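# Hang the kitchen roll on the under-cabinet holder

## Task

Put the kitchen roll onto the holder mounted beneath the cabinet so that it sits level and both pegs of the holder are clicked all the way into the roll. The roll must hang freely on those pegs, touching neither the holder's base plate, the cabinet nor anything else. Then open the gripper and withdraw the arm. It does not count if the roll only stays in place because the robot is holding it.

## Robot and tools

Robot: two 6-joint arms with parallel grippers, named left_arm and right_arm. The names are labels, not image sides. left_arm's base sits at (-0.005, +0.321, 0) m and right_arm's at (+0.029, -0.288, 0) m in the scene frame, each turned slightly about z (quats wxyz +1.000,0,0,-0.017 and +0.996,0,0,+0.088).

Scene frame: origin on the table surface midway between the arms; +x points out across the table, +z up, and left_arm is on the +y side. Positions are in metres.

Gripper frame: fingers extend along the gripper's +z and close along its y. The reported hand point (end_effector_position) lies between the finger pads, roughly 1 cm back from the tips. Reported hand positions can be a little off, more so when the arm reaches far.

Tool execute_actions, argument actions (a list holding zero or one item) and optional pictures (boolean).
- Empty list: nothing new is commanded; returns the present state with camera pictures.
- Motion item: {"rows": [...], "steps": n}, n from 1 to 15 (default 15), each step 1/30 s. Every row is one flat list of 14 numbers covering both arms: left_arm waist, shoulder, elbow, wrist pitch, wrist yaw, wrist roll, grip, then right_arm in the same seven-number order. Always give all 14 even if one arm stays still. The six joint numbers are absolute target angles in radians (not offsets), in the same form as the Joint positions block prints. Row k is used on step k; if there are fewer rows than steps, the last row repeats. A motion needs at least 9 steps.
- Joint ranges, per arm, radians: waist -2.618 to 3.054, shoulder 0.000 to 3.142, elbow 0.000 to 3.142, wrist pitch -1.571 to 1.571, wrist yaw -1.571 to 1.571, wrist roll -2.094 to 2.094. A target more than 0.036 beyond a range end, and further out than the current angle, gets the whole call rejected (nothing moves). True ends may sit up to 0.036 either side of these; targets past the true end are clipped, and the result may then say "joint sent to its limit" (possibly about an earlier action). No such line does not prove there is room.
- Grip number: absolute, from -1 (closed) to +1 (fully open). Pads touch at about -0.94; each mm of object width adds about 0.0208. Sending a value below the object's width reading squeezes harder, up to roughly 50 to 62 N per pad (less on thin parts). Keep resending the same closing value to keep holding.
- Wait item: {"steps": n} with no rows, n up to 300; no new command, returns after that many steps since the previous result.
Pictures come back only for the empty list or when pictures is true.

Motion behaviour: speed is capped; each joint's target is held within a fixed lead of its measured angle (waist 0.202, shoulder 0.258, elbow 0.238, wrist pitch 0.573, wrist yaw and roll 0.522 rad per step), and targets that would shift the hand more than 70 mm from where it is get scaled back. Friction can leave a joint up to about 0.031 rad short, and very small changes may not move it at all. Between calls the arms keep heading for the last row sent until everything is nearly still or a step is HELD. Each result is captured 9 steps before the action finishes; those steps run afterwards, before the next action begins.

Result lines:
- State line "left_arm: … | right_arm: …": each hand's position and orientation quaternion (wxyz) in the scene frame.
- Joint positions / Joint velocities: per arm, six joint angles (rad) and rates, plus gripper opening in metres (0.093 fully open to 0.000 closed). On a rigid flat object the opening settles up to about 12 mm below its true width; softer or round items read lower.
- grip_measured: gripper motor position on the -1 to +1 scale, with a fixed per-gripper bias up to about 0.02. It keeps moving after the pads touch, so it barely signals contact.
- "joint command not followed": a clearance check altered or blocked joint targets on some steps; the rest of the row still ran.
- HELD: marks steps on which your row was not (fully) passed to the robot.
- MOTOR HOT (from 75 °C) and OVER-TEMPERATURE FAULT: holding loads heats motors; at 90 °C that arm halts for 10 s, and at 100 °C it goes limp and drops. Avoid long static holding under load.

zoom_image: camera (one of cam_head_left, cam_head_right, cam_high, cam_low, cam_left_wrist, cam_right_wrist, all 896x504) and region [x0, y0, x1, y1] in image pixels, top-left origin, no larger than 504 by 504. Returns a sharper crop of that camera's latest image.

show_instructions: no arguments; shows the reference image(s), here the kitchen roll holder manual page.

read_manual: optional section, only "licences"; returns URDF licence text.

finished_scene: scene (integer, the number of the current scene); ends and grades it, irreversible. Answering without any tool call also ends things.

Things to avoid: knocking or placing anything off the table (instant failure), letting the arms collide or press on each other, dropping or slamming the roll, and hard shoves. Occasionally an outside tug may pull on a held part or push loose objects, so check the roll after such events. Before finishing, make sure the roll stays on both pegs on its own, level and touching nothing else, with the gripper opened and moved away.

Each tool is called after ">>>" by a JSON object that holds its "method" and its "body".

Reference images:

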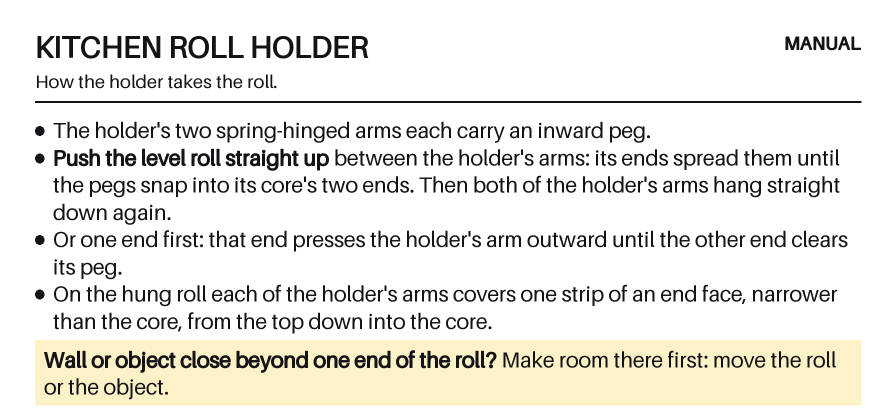

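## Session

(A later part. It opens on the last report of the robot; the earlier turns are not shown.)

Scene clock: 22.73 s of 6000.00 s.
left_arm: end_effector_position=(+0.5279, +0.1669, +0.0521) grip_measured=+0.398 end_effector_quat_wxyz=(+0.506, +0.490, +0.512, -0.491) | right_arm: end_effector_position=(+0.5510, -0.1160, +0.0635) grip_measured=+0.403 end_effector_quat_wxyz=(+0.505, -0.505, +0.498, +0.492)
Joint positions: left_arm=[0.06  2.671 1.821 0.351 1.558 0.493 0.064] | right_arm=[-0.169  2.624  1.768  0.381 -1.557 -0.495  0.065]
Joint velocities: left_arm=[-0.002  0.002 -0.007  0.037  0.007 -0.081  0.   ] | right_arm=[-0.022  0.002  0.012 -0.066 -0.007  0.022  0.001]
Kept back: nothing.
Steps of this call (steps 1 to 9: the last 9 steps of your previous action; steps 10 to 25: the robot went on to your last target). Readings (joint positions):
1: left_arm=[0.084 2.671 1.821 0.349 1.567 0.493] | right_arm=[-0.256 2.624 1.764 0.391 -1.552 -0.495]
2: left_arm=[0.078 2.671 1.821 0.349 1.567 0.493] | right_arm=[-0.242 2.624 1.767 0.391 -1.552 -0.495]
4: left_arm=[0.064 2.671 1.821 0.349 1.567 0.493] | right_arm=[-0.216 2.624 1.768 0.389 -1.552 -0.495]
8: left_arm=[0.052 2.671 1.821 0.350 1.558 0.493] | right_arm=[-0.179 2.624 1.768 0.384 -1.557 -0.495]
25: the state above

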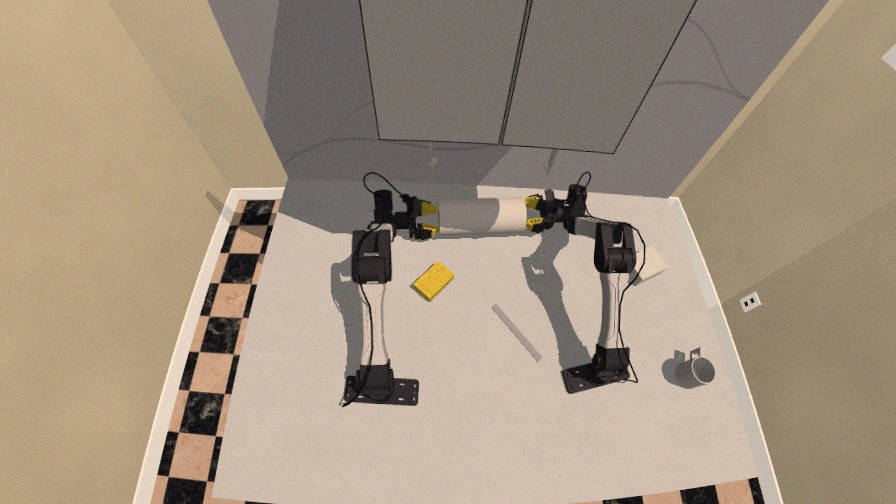

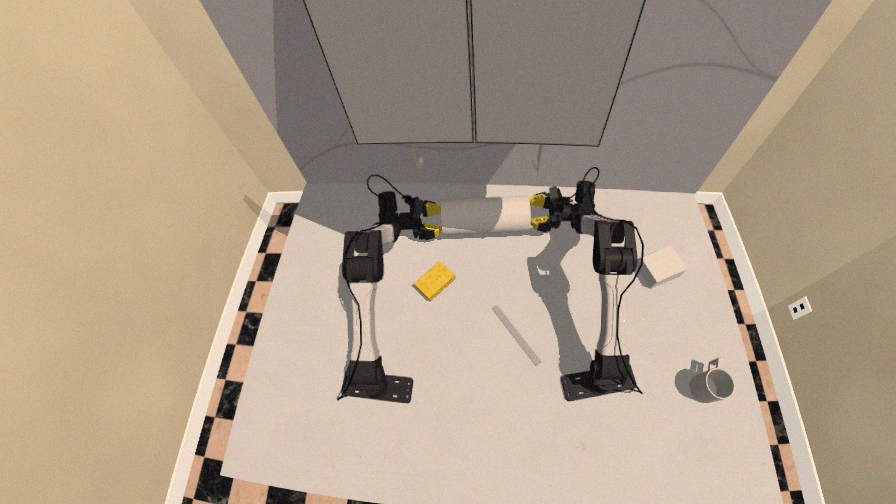

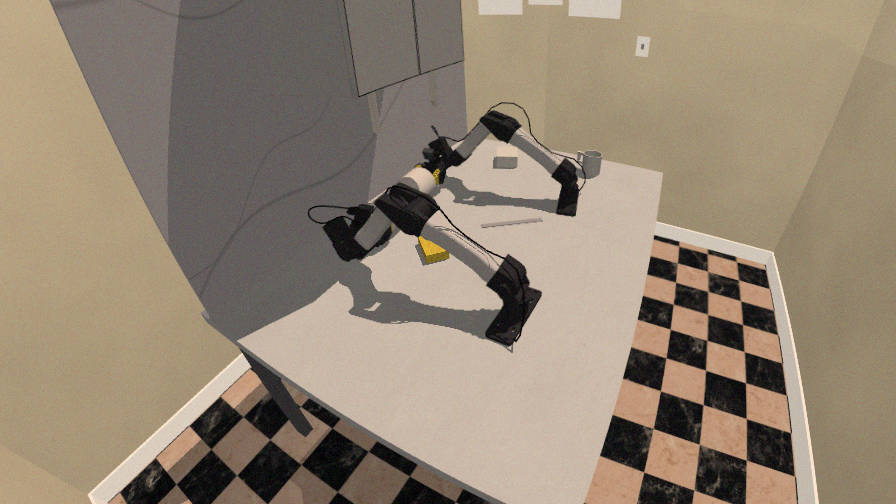

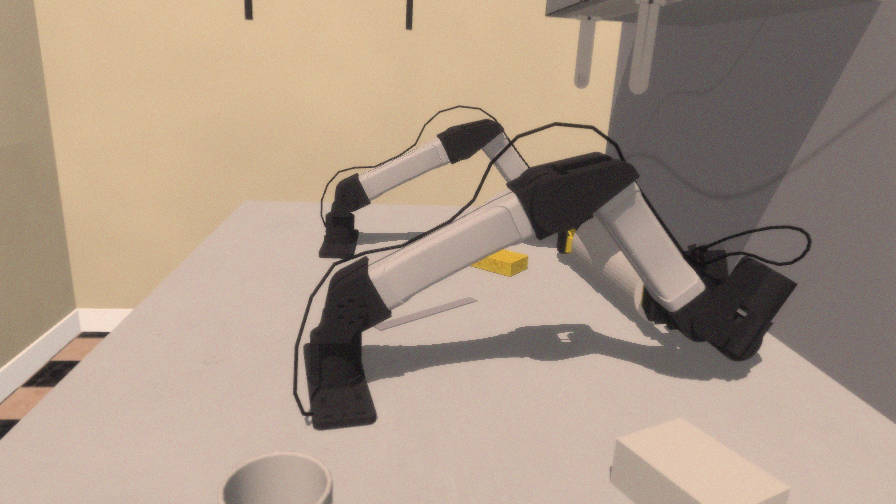

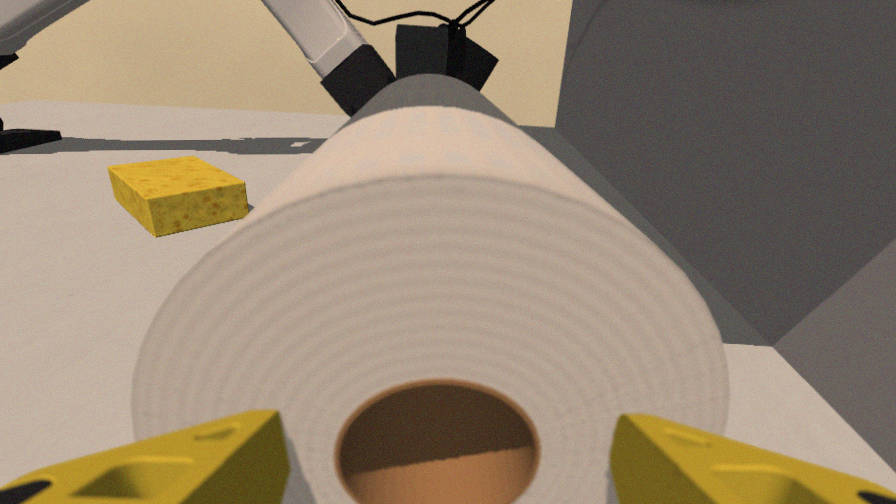

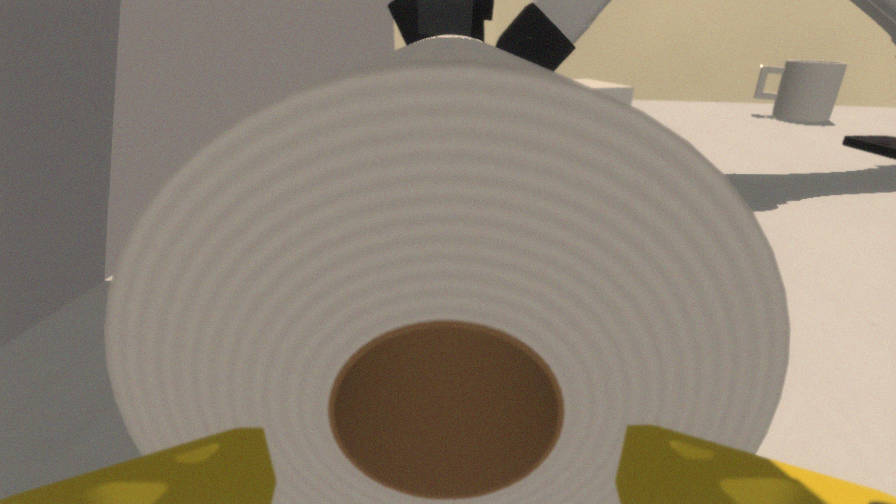

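>>> {"method": "execute_actions", "body": {"actions": [{"rows":[[-0.02,2.67,1.835,0.36,1.57,0.5,0.4,-0.085,2.62,1.78,0.37,-1.55,-0.5,0.4],[-0.02,2.66,1.835,0.35,1.57,0.5,0.4,-0.085,2.61,1.78,0.36,-1.55,-0.5,0.4],[-0.02,2.64,1.83,0.335,1.57,0.5,0.4,-0.085,2.588,1.773,0.345,-1.55,-0.5,0.4],[-0.02,2.62,1.825,0.32,1.57,0.5,0.4,-0.085,2.566,1.766,0.33,-1.55,-0.5,0.4],[-0.02,2.6,1.82,0.305,1.57,0.5,0.4,-0.085,2.544,1.759,0.315,-1.55,-0.5,0.4],[-0.02,2.58,1.815,0.29,1.57,0.5,0.4,-0.085,2.522,1.752,0.3,-1.55,-0.5,0.4],[-0.02,2.56,1.81,0.275,1.57,0.5,0.4,-0.085,2.5,1.745,0.285,-1.55,-0.5,0.4],[-0.02,2.54,1.805,0.26,1.57,0.5,0.4,-0.085,2.478,1.738,0.27,-1.55,-0.5,0.4],[-0.02,2.52,1.8,0.245,1.57,0.5,0.4,-0.085,2.456,1.731,0.255,-1.55,-0.5,0.4],[-0.02,2.5,1.795,0.23,1.57,0.5,0.4,-0.085,2.434,1.724,0.24,-1.55,-0.5,0.4],[-0.02,2.48,1.79,0.215,1.57,0.5,0.4,-0.085,2.412,1.717,0.225,-1.55,-0.5,0.4],[-0.02,2.46,1.785,0.2,1.57,0.5,0.4,-0.085,2.39,1.71,0.21,-1.55,-0.5,0.4],[-0.02,2.44,1.78,0.185,1.57,0.5,0.4,-0.085,2.368,1.703,0.195,-1.55,-0.5,0.4],[-0.02,2.42,1.775,0.17,1.57,0.5,0.4,-0.085,2.346,1.696,0.18,-1.55,-0.5,0.4],[-0.02,2.4,1.77,0.155,1.57,0.5,0.4,-0.085,2.324,1.689,0.165,-1.55,-0.5,0.4]]}]}}

>>> {"method": "execute_actions", "body": {"actions": [{"rows":[[-0.02,2.38,1.765,0.14,1.57,0.5,0.4,-0.085,2.302,1.682,0.15,-1.55,-0.5,0.4],[-0.02,2.36,1.76,0.125,1.57,0.5,0.4,-0.085,2.28,1.675,0.135,-1.55,-0.5,0.4],[-0.02,2.34,1.755,0.11,1.57,0.5,0.4,-0.085,2.258,1.668,0.12,-1.55,-0.5,0.4],[-0.02,2.32,1.75,0.095,1.57,0.5,0.4,-0.085,2.236,1.661,0.105,-1.55,-0.5,0.4],[-0.02,2.3,1.745,0.08,1.57,0.5,0.4,-0.085,2.214,1.654,0.09,-1.55,-0.5,0.4],[-0.02,2.28,1.74,0.065,1.57,0.5,0.4,-0.085,2.192,1.647,0.075,-1.55,-0.5,0.4],[-0.02,2.26,1.735,0.05,1.57,0.5,0.4,-0.085,2.17,1.64,0.06,-1.55,-0.5,0.4],[-0.02,2.24,1.73,0.035,1.57,0.5,0.4,-0.085,2.148,1.633,0.045,-1.55,-0.5,0.4],[-0.02,2.22,1.725,0.02,1.57,0.5,0.4,-0.085,2.126,1.626,0.03,-1.55,-0.5,0.4],[-0.02,2.2,1.72,0.005,1.57,0.5,0.4,-0.085,2.104,1.619,0.015,-1.55,-0.5,0.4],[-0.02,2.18,1.715,-0.01,1.57,0.5,0.4,-0.085,2.082,1.612,0,-1.55,-0.5,0.4],[-0.02,2.16,1.71,-0.025,1.57,0.5,0.4,-0.085,2.06,1.605,-0.015,-1.55,-0.5,0.4],[-0.02,2.14,1.705,-0.045,1.57,0.5,0.4,-0.085,2.038,1.598,-0.035,-1.55,-0.5,0.4],[-0.02,2.115,1.697,-0.065,1.57,0.5,0.4,-0.085,2.012,1.588,-0.055,-1.55,-0.5,0.4],[-0.02,2.09,1.69,-0.09,1.57,0.5,0.4,-0.085,1.987,1.578,-0.08,-1.55,-0.5,0.4]]}]}}

>>> {"method": "execute_actions", "body": {"actions": [{"steps":25}], "pictures": true}}

Scene clock: 24.70 s of 6000.00 s.
left_arm: end_effector_position=(+0.5280, +0.1659, +0.0581) grip_measured=+0.398 end_effector_quat_wxyz=(+0.502, +0.486, +0.517, -0.494) | right_arm: end_effector_position=(+0.5501, -0.1144, +0.0748) grip_measured=+0.403 end_effector_quat_wxyz=(+0.501, -0.503, +0.500, +0.496)
Joint positions: left_arm=[0.058 2.655 1.821 0.318 1.554 0.493 0.064] | right_arm=[-0.165  2.595  1.767  0.339 -1.557 -0.496  0.065]
Joint velocities: left_arm=[-0.002 -0.232  0.007 -0.476 -0.037  0.007  0.   ] | right_arm=[-0.037 -0.422 -0.081 -0.359 -0.081 -0.007  0.001]
Steps of this call (steps 1 to 15: the robot went on to your last target; steps 16 to 53: nothing new was sent; steps 54 to 59: the first 6 steps of this action). Readings (joint positions):
54: left_arm=[0.058 2.671 1.821 0.351 1.558 0.493] | right_arm=[-0.167 2.624 1.768 0.381 -1.557 -0.495]
55: left_arm=[0.058 2.671 1.821 0.351 1.558 0.493] | right_arm=[-0.166 2.624 1.768 0.380 -1.557 -0.495]
57: left_arm=[0.058 2.667 1.821 0.343 1.557 0.493] | right_arm=[-0.165 2.617 1.768 0.365 -1.557 -0.495]
59: the state above

Scene clock: 25.20 s of 6000.00 s.
left_arm: end_effector_position=(+0.5075, +0.1650, +0.1816) grip_measured=+0.398 end_effector_quat_wxyz=(+0.513, +0.499, +0.502, -0.485) | right_arm: end_effector_position=(+0.5206, -0.1129, +0.2170) grip_measured=+0.403 end_effector_quat_wxyz=(+0.525, -0.528, +0.473, +0.471)
Joint positions: left_arm=[0.057 2.346 1.757 0.118 1.563 0.496 0.064] | right_arm=[-0.162  2.235  1.69   0.156 -1.557 -0.497  0.065]
Joint velocities: left_arm=[-0.007 -0.545 -0.188 -0.359  0.081  0.007 -0.001] | right_arm=[-0.037 -0.574 -0.222 -0.476  0.007 -0.066 -0.001]
Steps of this call (steps 1 to 9: the last 9 steps of your previous action; steps 10 to 15: the first 6 steps of this action). Readings (joint positions):
10: left_arm=[0.057 2.449 1.782 0.187 1.555 0.495] | right_arm=[-0.162 2.341 1.726 0.224 -1.557 -0.497]
11: left_arm=[0.057 2.426 1.778 0.175 1.556 0.495] | right_arm=[-0.162 2.318 1.720 0.211 -1.557 -0.497]
13: left_arm=[0.057 2.385 1.768 0.147 1.559 0.496] | right_arm=[-0.162 2.275 1.706 0.184 -1.557 -0.497]
15: the state above

Scene clock: 26.03 s of 6000.00 s.
left_arm: end_effector_position=(+0.4641, +0.1639, +0.2618) grip_measured=+0.398 end_effector_quat_wxyz=(+0.500, +0.491, +0.506, -0.503) | right_arm: end_effector_position=(+0.4727, -0.1148, +0.2897) grip_measured=+0.403 end_effector_quat_wxyz=(+0.516, -0.517, +0.487, +0.479)
Joint positions: left_arm=[ 0.057  2.106  1.693 -0.103  1.584  0.498  0.064] | right_arm=[-0.164  1.98   1.606 -0.056 -1.549 -0.497  0.065]
Joint velocities: left_arm=[-0.007 -0.007 -0.017 -0.022 -0.007 -0.022 -0.001] | right_arm=[ 0.002 -0.002 -0.022 -0.095  0.051  0.022  0.   ]
Kept back: nothing.
Steps of this call (steps 1 to 9: the last 9 steps of your previous action; steps 10 to 25: the robot went on to your last target). Readings (joint positions):
1: left_arm=[0.057 2.327 1.751 0.102 1.565 0.496] | right_arm=[-0.162 2.214 1.682 0.141 -1.557 -0.497]
2: left_arm=[0.057 2.309 1.745 0.087 1.567 0.496] | right_arm=[-0.162 2.195 1.674 0.125 -1.557 -0.497]
4: left_arm=[0.057 2.272 1.733 0.055 1.570 0.496] | right_arm=[-0.162 2.153 1.659 0.095 -1.556 -0.497]
8: left_arm=[0.057 2.193 1.710 -0.009 1.576 0.498] | right_arm=[-0.162 2.066 1.631 0.033 -1.553 -0.497]
25: the state above

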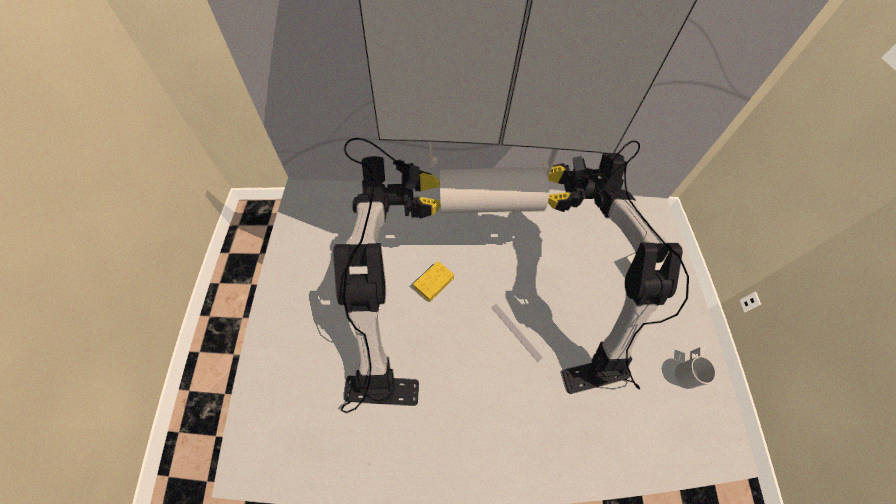

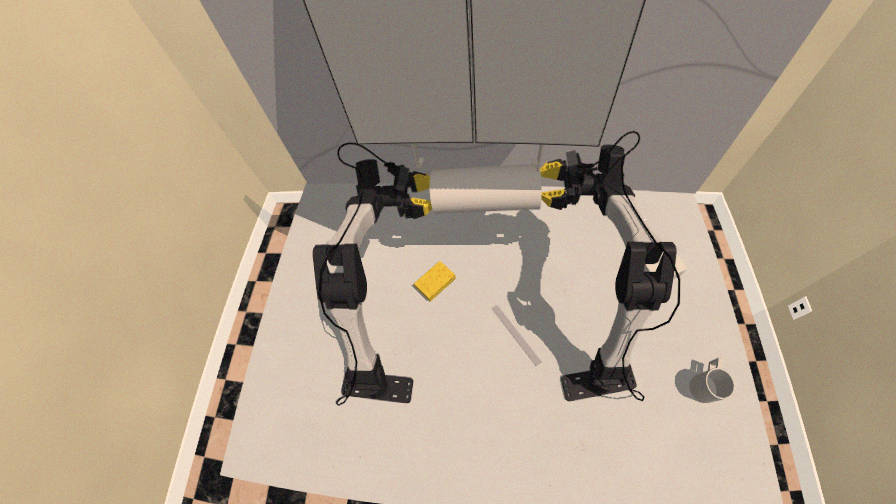

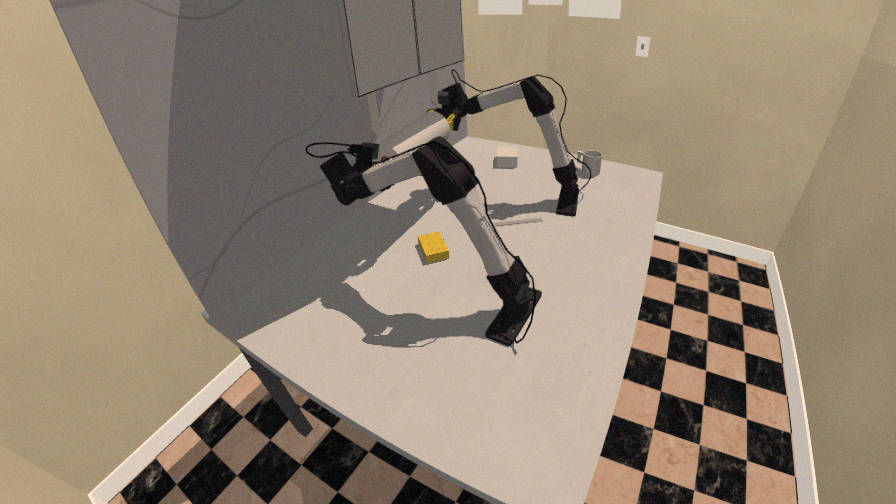

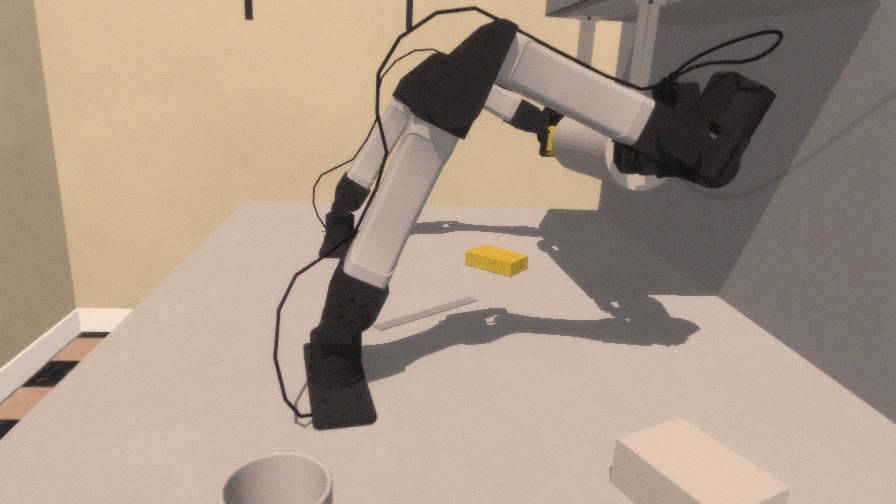

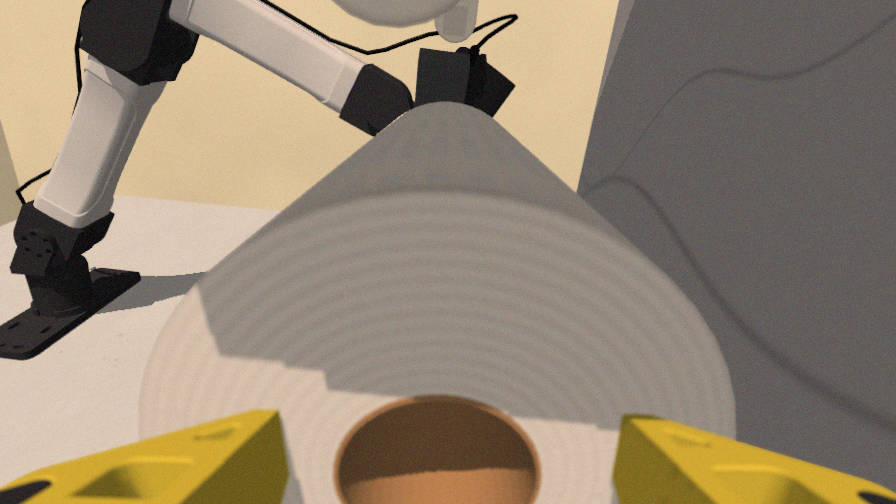

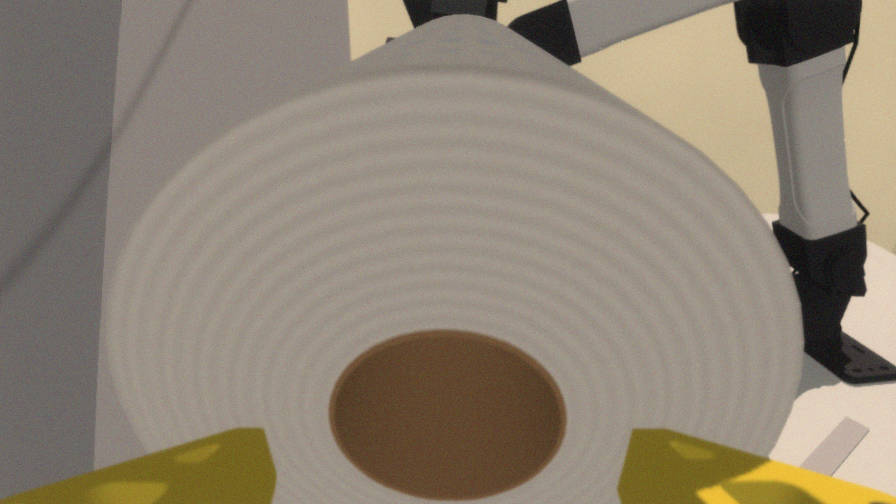

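>>> {"method": "execute_actions", "body": {"actions": [{"rows":[[-0.015,2.09,1.73,-0.12,1.57,0.5,0.4,-0.08,1.97,1.6,-0.11,-1.55,-0.5,0.4],[-0.01,2.09,1.75,-0.14,1.57,0.5,0.4,-0.075,1.96,1.6,-0.13,-1.55,-0.5,0.4],[-0.005,2.09,1.77,-0.16,1.57,0.5,0.4,-0.07,1.95,1.61,-0.15,-1.55,-0.5,0.4],[0,2.09,1.79,-0.18,1.57,0.5,0.4,-0.065,1.94,1.62,-0.17,-1.55,-0.5,0.4],[0.005,2.09,1.81,-0.2,1.57,0.5,0.4,-0.06,1.935,1.62,-0.19,-1.55,-0.5,0.4],[0.01,2.09,1.825,-0.21,1.57,0.5,0.4,-0.055,1.935,1.625,-0.19,-1.55,-0.5,0.4]]}]}}

>>> {"method": "execute_actions", "body": {"actions": [{"steps":22}], "pictures": true}}

>>> {"method": "zoom_image", "body": {"camera": "cam_head_right", "region": [380, 120, 600, 230]}}

Scene clock: 26.70 s of 6000.00 s.
left_arm: end_effector_position=(+0.4680, +0.1681, +0.2748) grip_measured=+0.398 end_effector_quat_wxyz=(+0.499, +0.485, +0.511, -0.504) | right_arm: end_effector_position=(+0.4699, -0.1135, +0.2889) grip_measured=+0.403 end_effector_quat_wxyz=(+0.502, -0.502, +0.507, +0.488)
Joint positions: left_arm=[ 0.066  2.11   1.755 -0.175  1.584  0.5    0.064] | right_arm=[-0.161  1.967  1.606 -0.127 -1.532 -0.497  0.065]
Joint velocities: left_arm=[ 0.1    0.007  0.549 -0.359 -0.022  0.037 -0.   ] | right_arm=[ 0.061 -0.144  0.012 -0.374  0.139 -0.022  0.   ]
Steps of this call (steps 1 to 14: the robot went on to your last target; steps 15 to 20: the first 6 steps of this action). Readings (joint positions):
15: left_arm=[0.057 2.106 1.693 -0.109 1.584 0.498] | right_arm=[-0.164 1.980 1.606 -0.063 -1.549 -0.497]
16: left_arm=[0.058 2.106 1.697 -0.119 1.584 0.499] | right_arm=[-0.164 1.980 1.606 -0.070 -1.548 -0.497]
18: left_arm=[0.061 2.109 1.719 -0.147 1.584 0.499] | right_arm=[-0.164 1.976 1.606 -0.097 -1.542 -0.497]
20: the state above

Scene clock: 27.43 s of 6000.00 s.
left_arm: end_effector_position=(+0.4705, +0.1748, +0.2885) grip_measured=+0.398 end_effector_quat_wxyz=(+0.505, +0.484, +0.512, -0.498) | right_arm: end_effector_position=(+0.4678, -0.1084, +0.2883) grip_measured=+0.403 end_effector_quat_wxyz=(+0.492, -0.492, +0.525, +0.490)
Joint positions: left_arm=[ 0.08   2.105  1.8   -0.215  1.584  0.5    0.064] | right_arm=[-0.149  1.953  1.606 -0.181 -1.501 -0.497  0.065]
Joint velocities: left_arm=[ 0.002  0.012  0.007  0.051  0.022  0.007 -0.   ] | right_arm=[-0.007 -0.002 -0.002 -0.022 -0.037  0.007 -0.   ]
Kept back: nothing.
Steps of this call (steps 1 to 9: the last 9 steps of your previous action; steps 10 to 22: the robot went on to your last target). Readings (joint positions):
1: left_arm=[0.070 2.110 1.772 -0.183 1.584 0.500] | right_arm=[-0.159 1.962 1.606 -0.137 -1.527 -0.497]
2: left_arm=[0.073 2.109 1.786 -0.187 1.584 0.500] | right_arm=[-0.156 1.958 1.606 -0.144 -1.522 -0.497]
4: left_arm=[0.078 2.106 1.798 -0.192 1.584 0.500] | right_arm=[-0.151 1.954 1.606 -0.155 -1.512 -0.497]
8: left_arm=[0.080 2.105 1.800 -0.205 1.584 0.500] | right_arm=[-0.149 1.953 1.606 -0.170 -1.502 -0.497]
22: the state above

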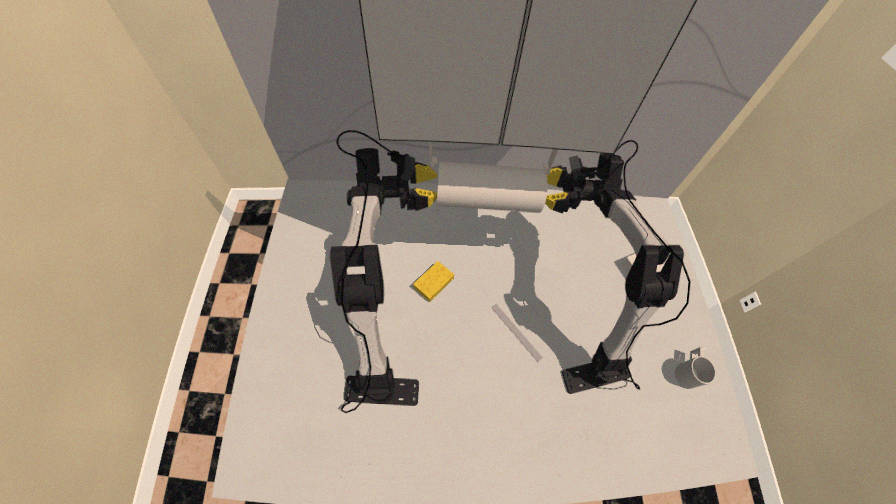

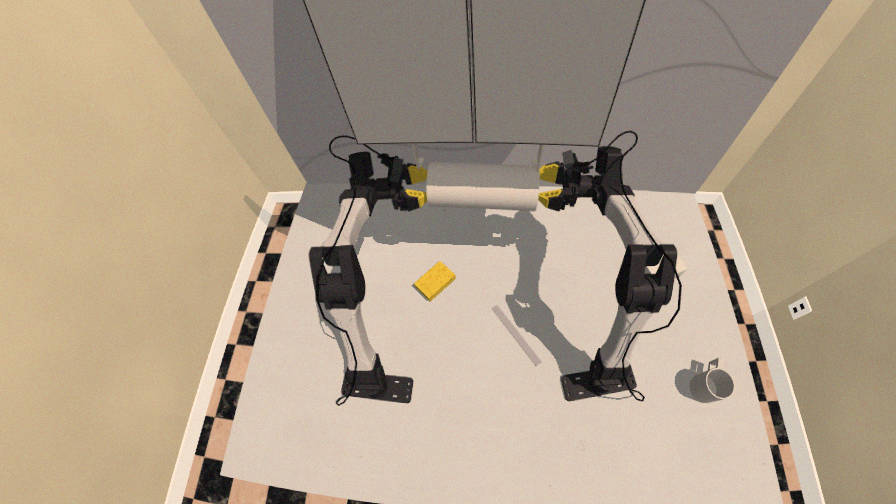

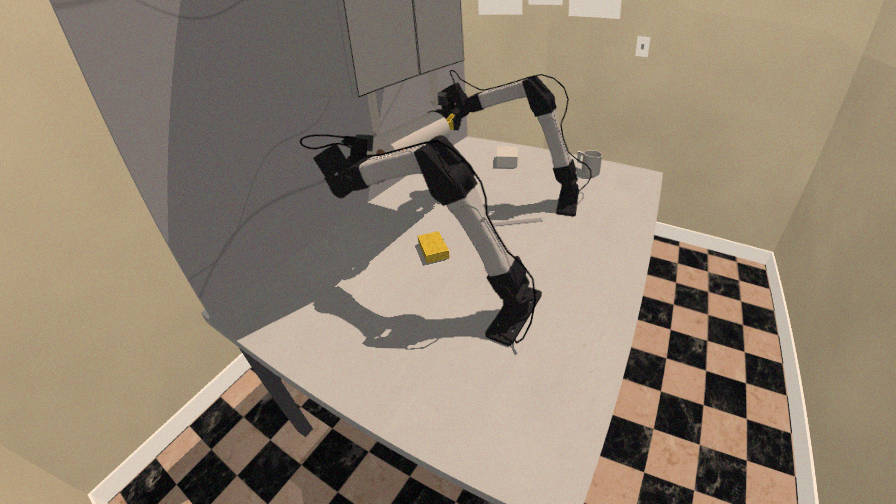

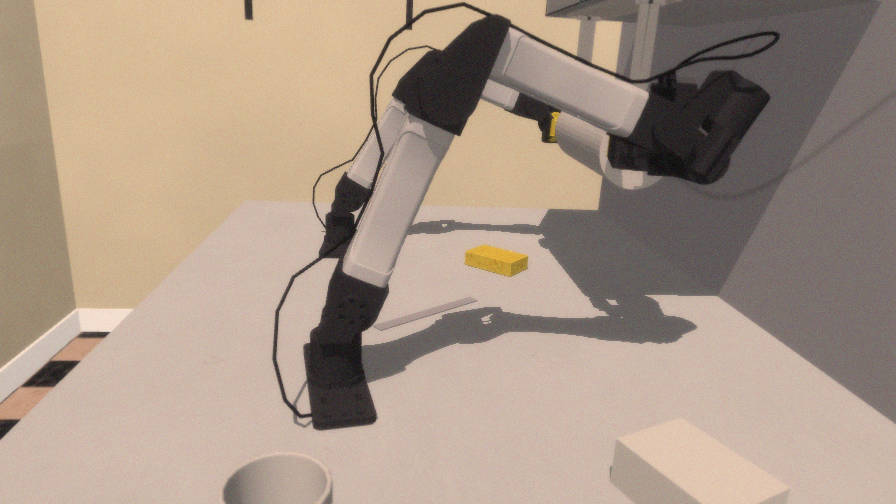

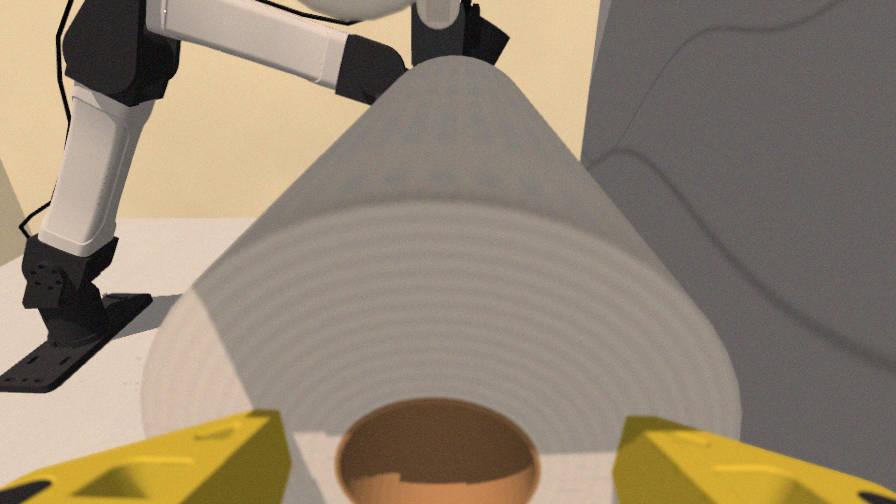

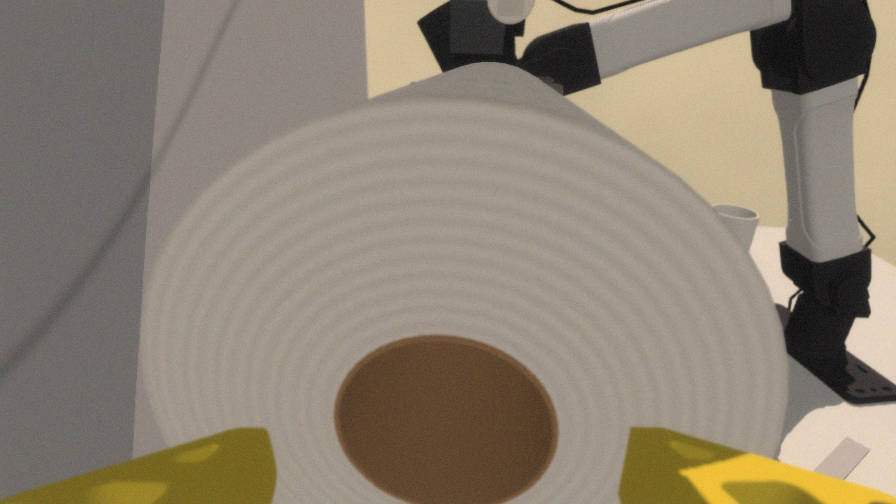

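Region (380, 120, 600, 230) of cam_head_right's 896x504 image, scaled by 2.291, with more detail than that image has.

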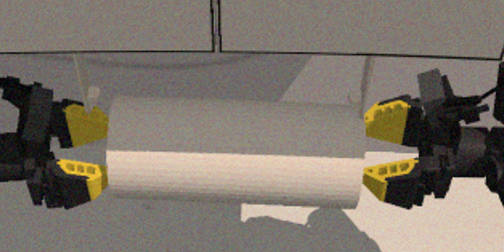

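>>> {"method": "execute_actions", "body": {"actions": [{"rows":[[0.01,2.08,1.825,-0.22,1.57,0.5,0.4,-0.05,1.92,1.63,-0.2,-1.55,-0.5,0.4],[0.01,2.07,1.825,-0.23,1.57,0.5,0.4,-0.045,1.905,1.64,-0.215,-1.55,-0.5,0.4],[0.015,2.06,1.825,-0.24,1.57,0.5,0.4,-0.04,1.89,1.645,-0.23,-1.55,-0.5,0.4],[0.015,2.045,1.825,-0.25,1.57,0.5,0.4,-0.04,1.875,1.65,-0.245,-1.55,-0.5,0.4]]}]}}

>>> {"method": "execute_actions", "body": {"actions": [{"steps":22}], "pictures": true}}

>>> {"method": "zoom_image", "body": {"camera": "cam_head_right", "region": [380, 120, 600, 230]}}

>>> {"method": "zoom_image", "body": {"camera": "cam_head_left", "region": [380, 120, 600, 230]}}

Scene clock: 28.40 s of 6000.00 s.
left_arm: end_effector_position=(+0.4670, +0.1772, +0.2947) grip_measured=+0.398 end_effector_quat_wxyz=(+0.504, +0.480, +0.516, -0.500) | right_arm: end_effector_position=(+0.4601, -0.1061, +0.3019) grip_measured=+0.403 end_effector_quat_wxyz=(+0.492, -0.493, +0.526, +0.488)
Joint positions: left_arm=[ 0.085  2.087  1.8   -0.244  1.584  0.5    0.064] | right_arm=[-0.143  1.916  1.612 -0.221 -1.491 -0.497  0.065]
Joint velocities: left_arm=[ 0.046 -0.188  0.002 -0.139 -0.022  0.007 -0.001] | right_arm=[ 0.051 -0.286  0.178 -0.125  0.125  0.051  0.   ]
Steps of this call (steps 1 to 15: the robot went on to your last target; steps 16 to 23: nothing new was sent; steps 24 to 29: the first 6 steps of this action). Readings (joint positions):
24: left_arm=[0.080 2.105 1.800 -0.217 1.584 0.500] | right_arm=[-0.149 1.953 1.606 -0.182 -1.501 -0.497]
25: left_arm=[0.080 2.105 1.800 -0.220 1.584 0.500] | right_arm=[-0.148 1.950 1.606 -0.188 -1.500 -0.497]
27: left_arm=[0.082 2.099 1.800 -0.233 1.584 0.500] | right_arm=[-0.146 1.936 1.606 -0.206 -1.494 -0.497]
29: the state above

Scene clock: 29.13 s of 6000.00 s.
left_arm: end_effector_position=(+0.4633, +0.1784, +0.3029) grip_measured=+0.398 end_effector_quat_wxyz=(+0.507, +0.481, +0.515, -0.497) | right_arm: end_effector_position=(+0.4564, -0.1048, +0.3147) grip_measured=+0.403 end_effector_quat_wxyz=(+0.497, -0.497, +0.525, +0.480)
Joint positions: left_arm=[ 0.088  2.067  1.8   -0.256  1.584  0.5    0.064] | right_arm=[-0.139  1.892  1.629 -0.246 -1.477 -0.497  0.065]
Joint velocities: left_arm=[-0.002  0.012  0.012  0.081  0.037 -0.066 -0.   ] | right_arm=[-0.002  0.012 -0.012  0.007 -0.007  0.095  0.   ]
Kept back: nothing.
Steps of this call (steps 1 to 9: the last 9 steps of your previous action; steps 10 to 22: the robot went on to your last target). Readings (joint positions):
1: left_arm=[0.087 2.081 1.800 -0.247 1.584 0.500] | right_arm=[-0.141 1.908 1.618 -0.224 -1.490 -0.497]
2: left_arm=[0.087 2.076 1.800 -0.248 1.584 0.500] | right_arm=[-0.141 1.900 1.624 -0.224 -1.489 -0.497]
4: left_arm=[0.087 2.068 1.800 -0.248 1.584 0.500] | right_arm=[-0.140 1.892 1.629 -0.229 -1.477 -0.497]
8: left_arm=[0.088 2.067 1.800 -0.252 1.584 0.500] | right_arm=[-0.139 1.892 1.629 -0.243 -1.477 -0.497]
22: the state above

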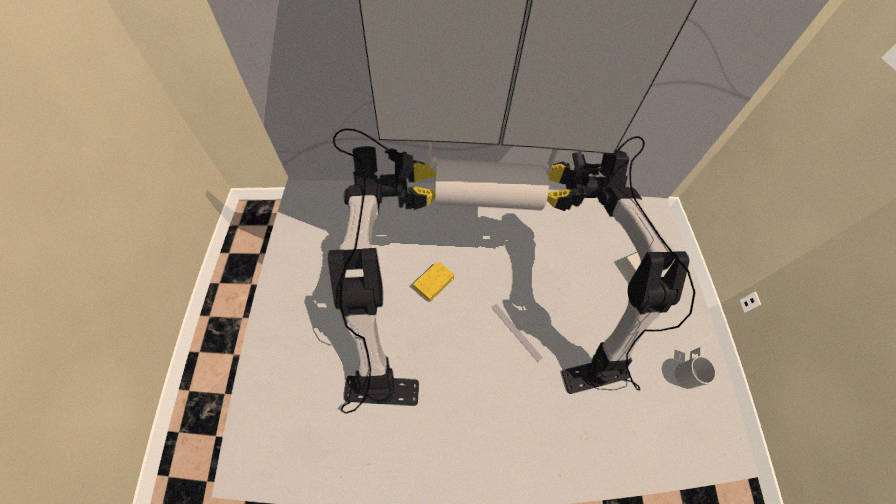

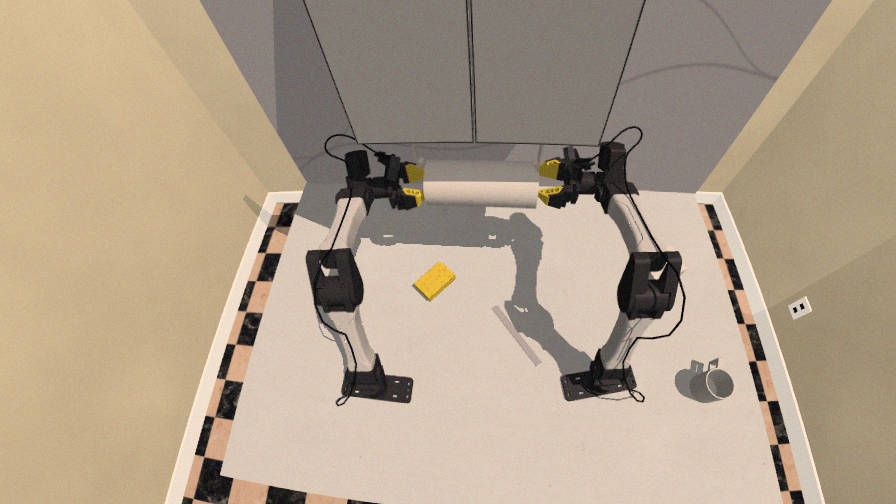

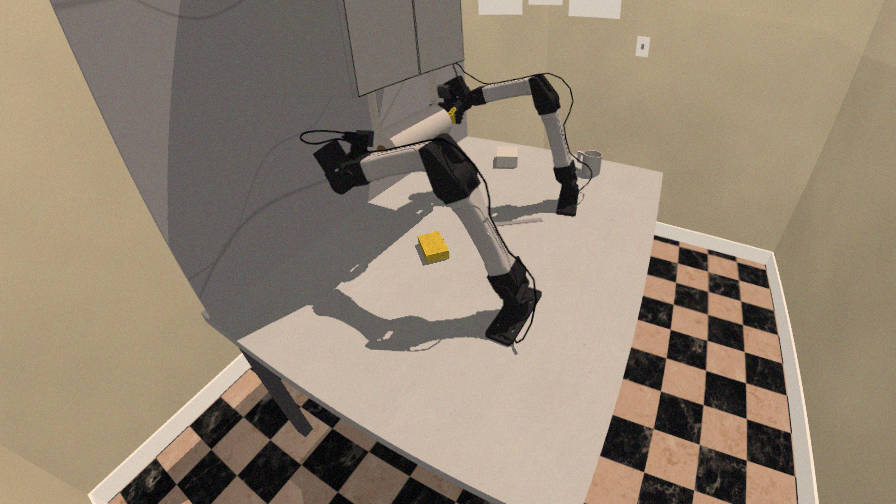

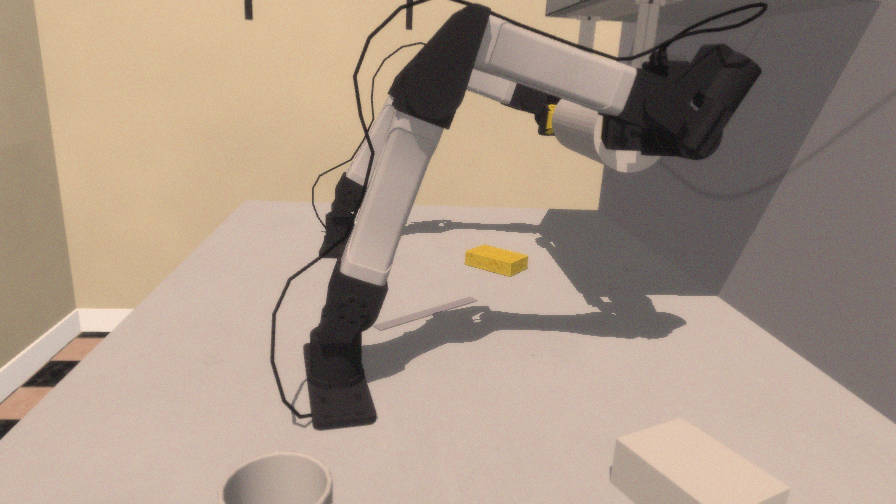

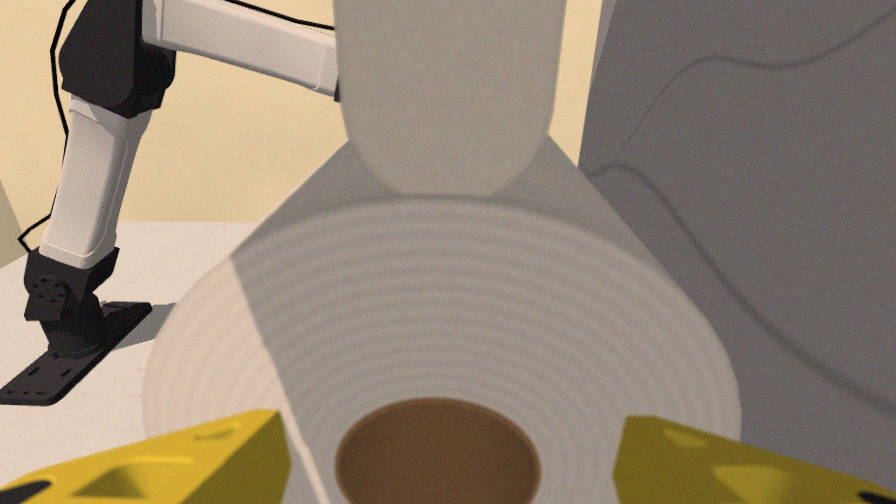

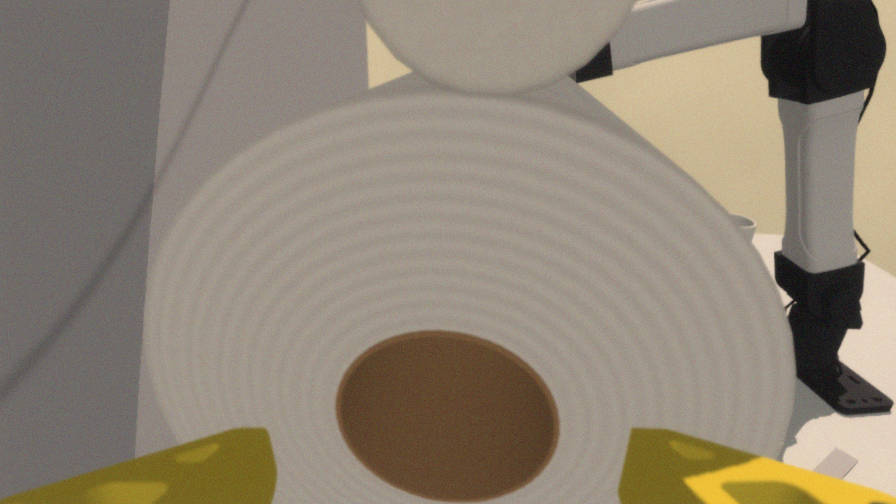

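Region (380, 120, 600, 230) of cam_head_right's 896x504 image, scaled by 2.291, with more detail than that image has.

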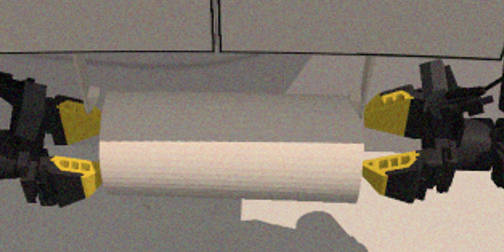

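Region (380, 120, 600, 230) of cam_head_left's 896x504 image, scaled by 2.291, with more detail than that image has.

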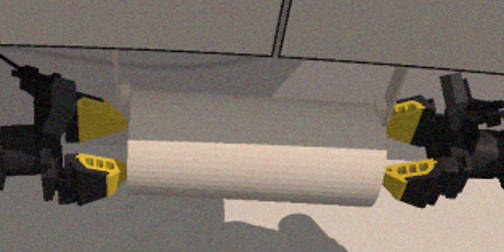

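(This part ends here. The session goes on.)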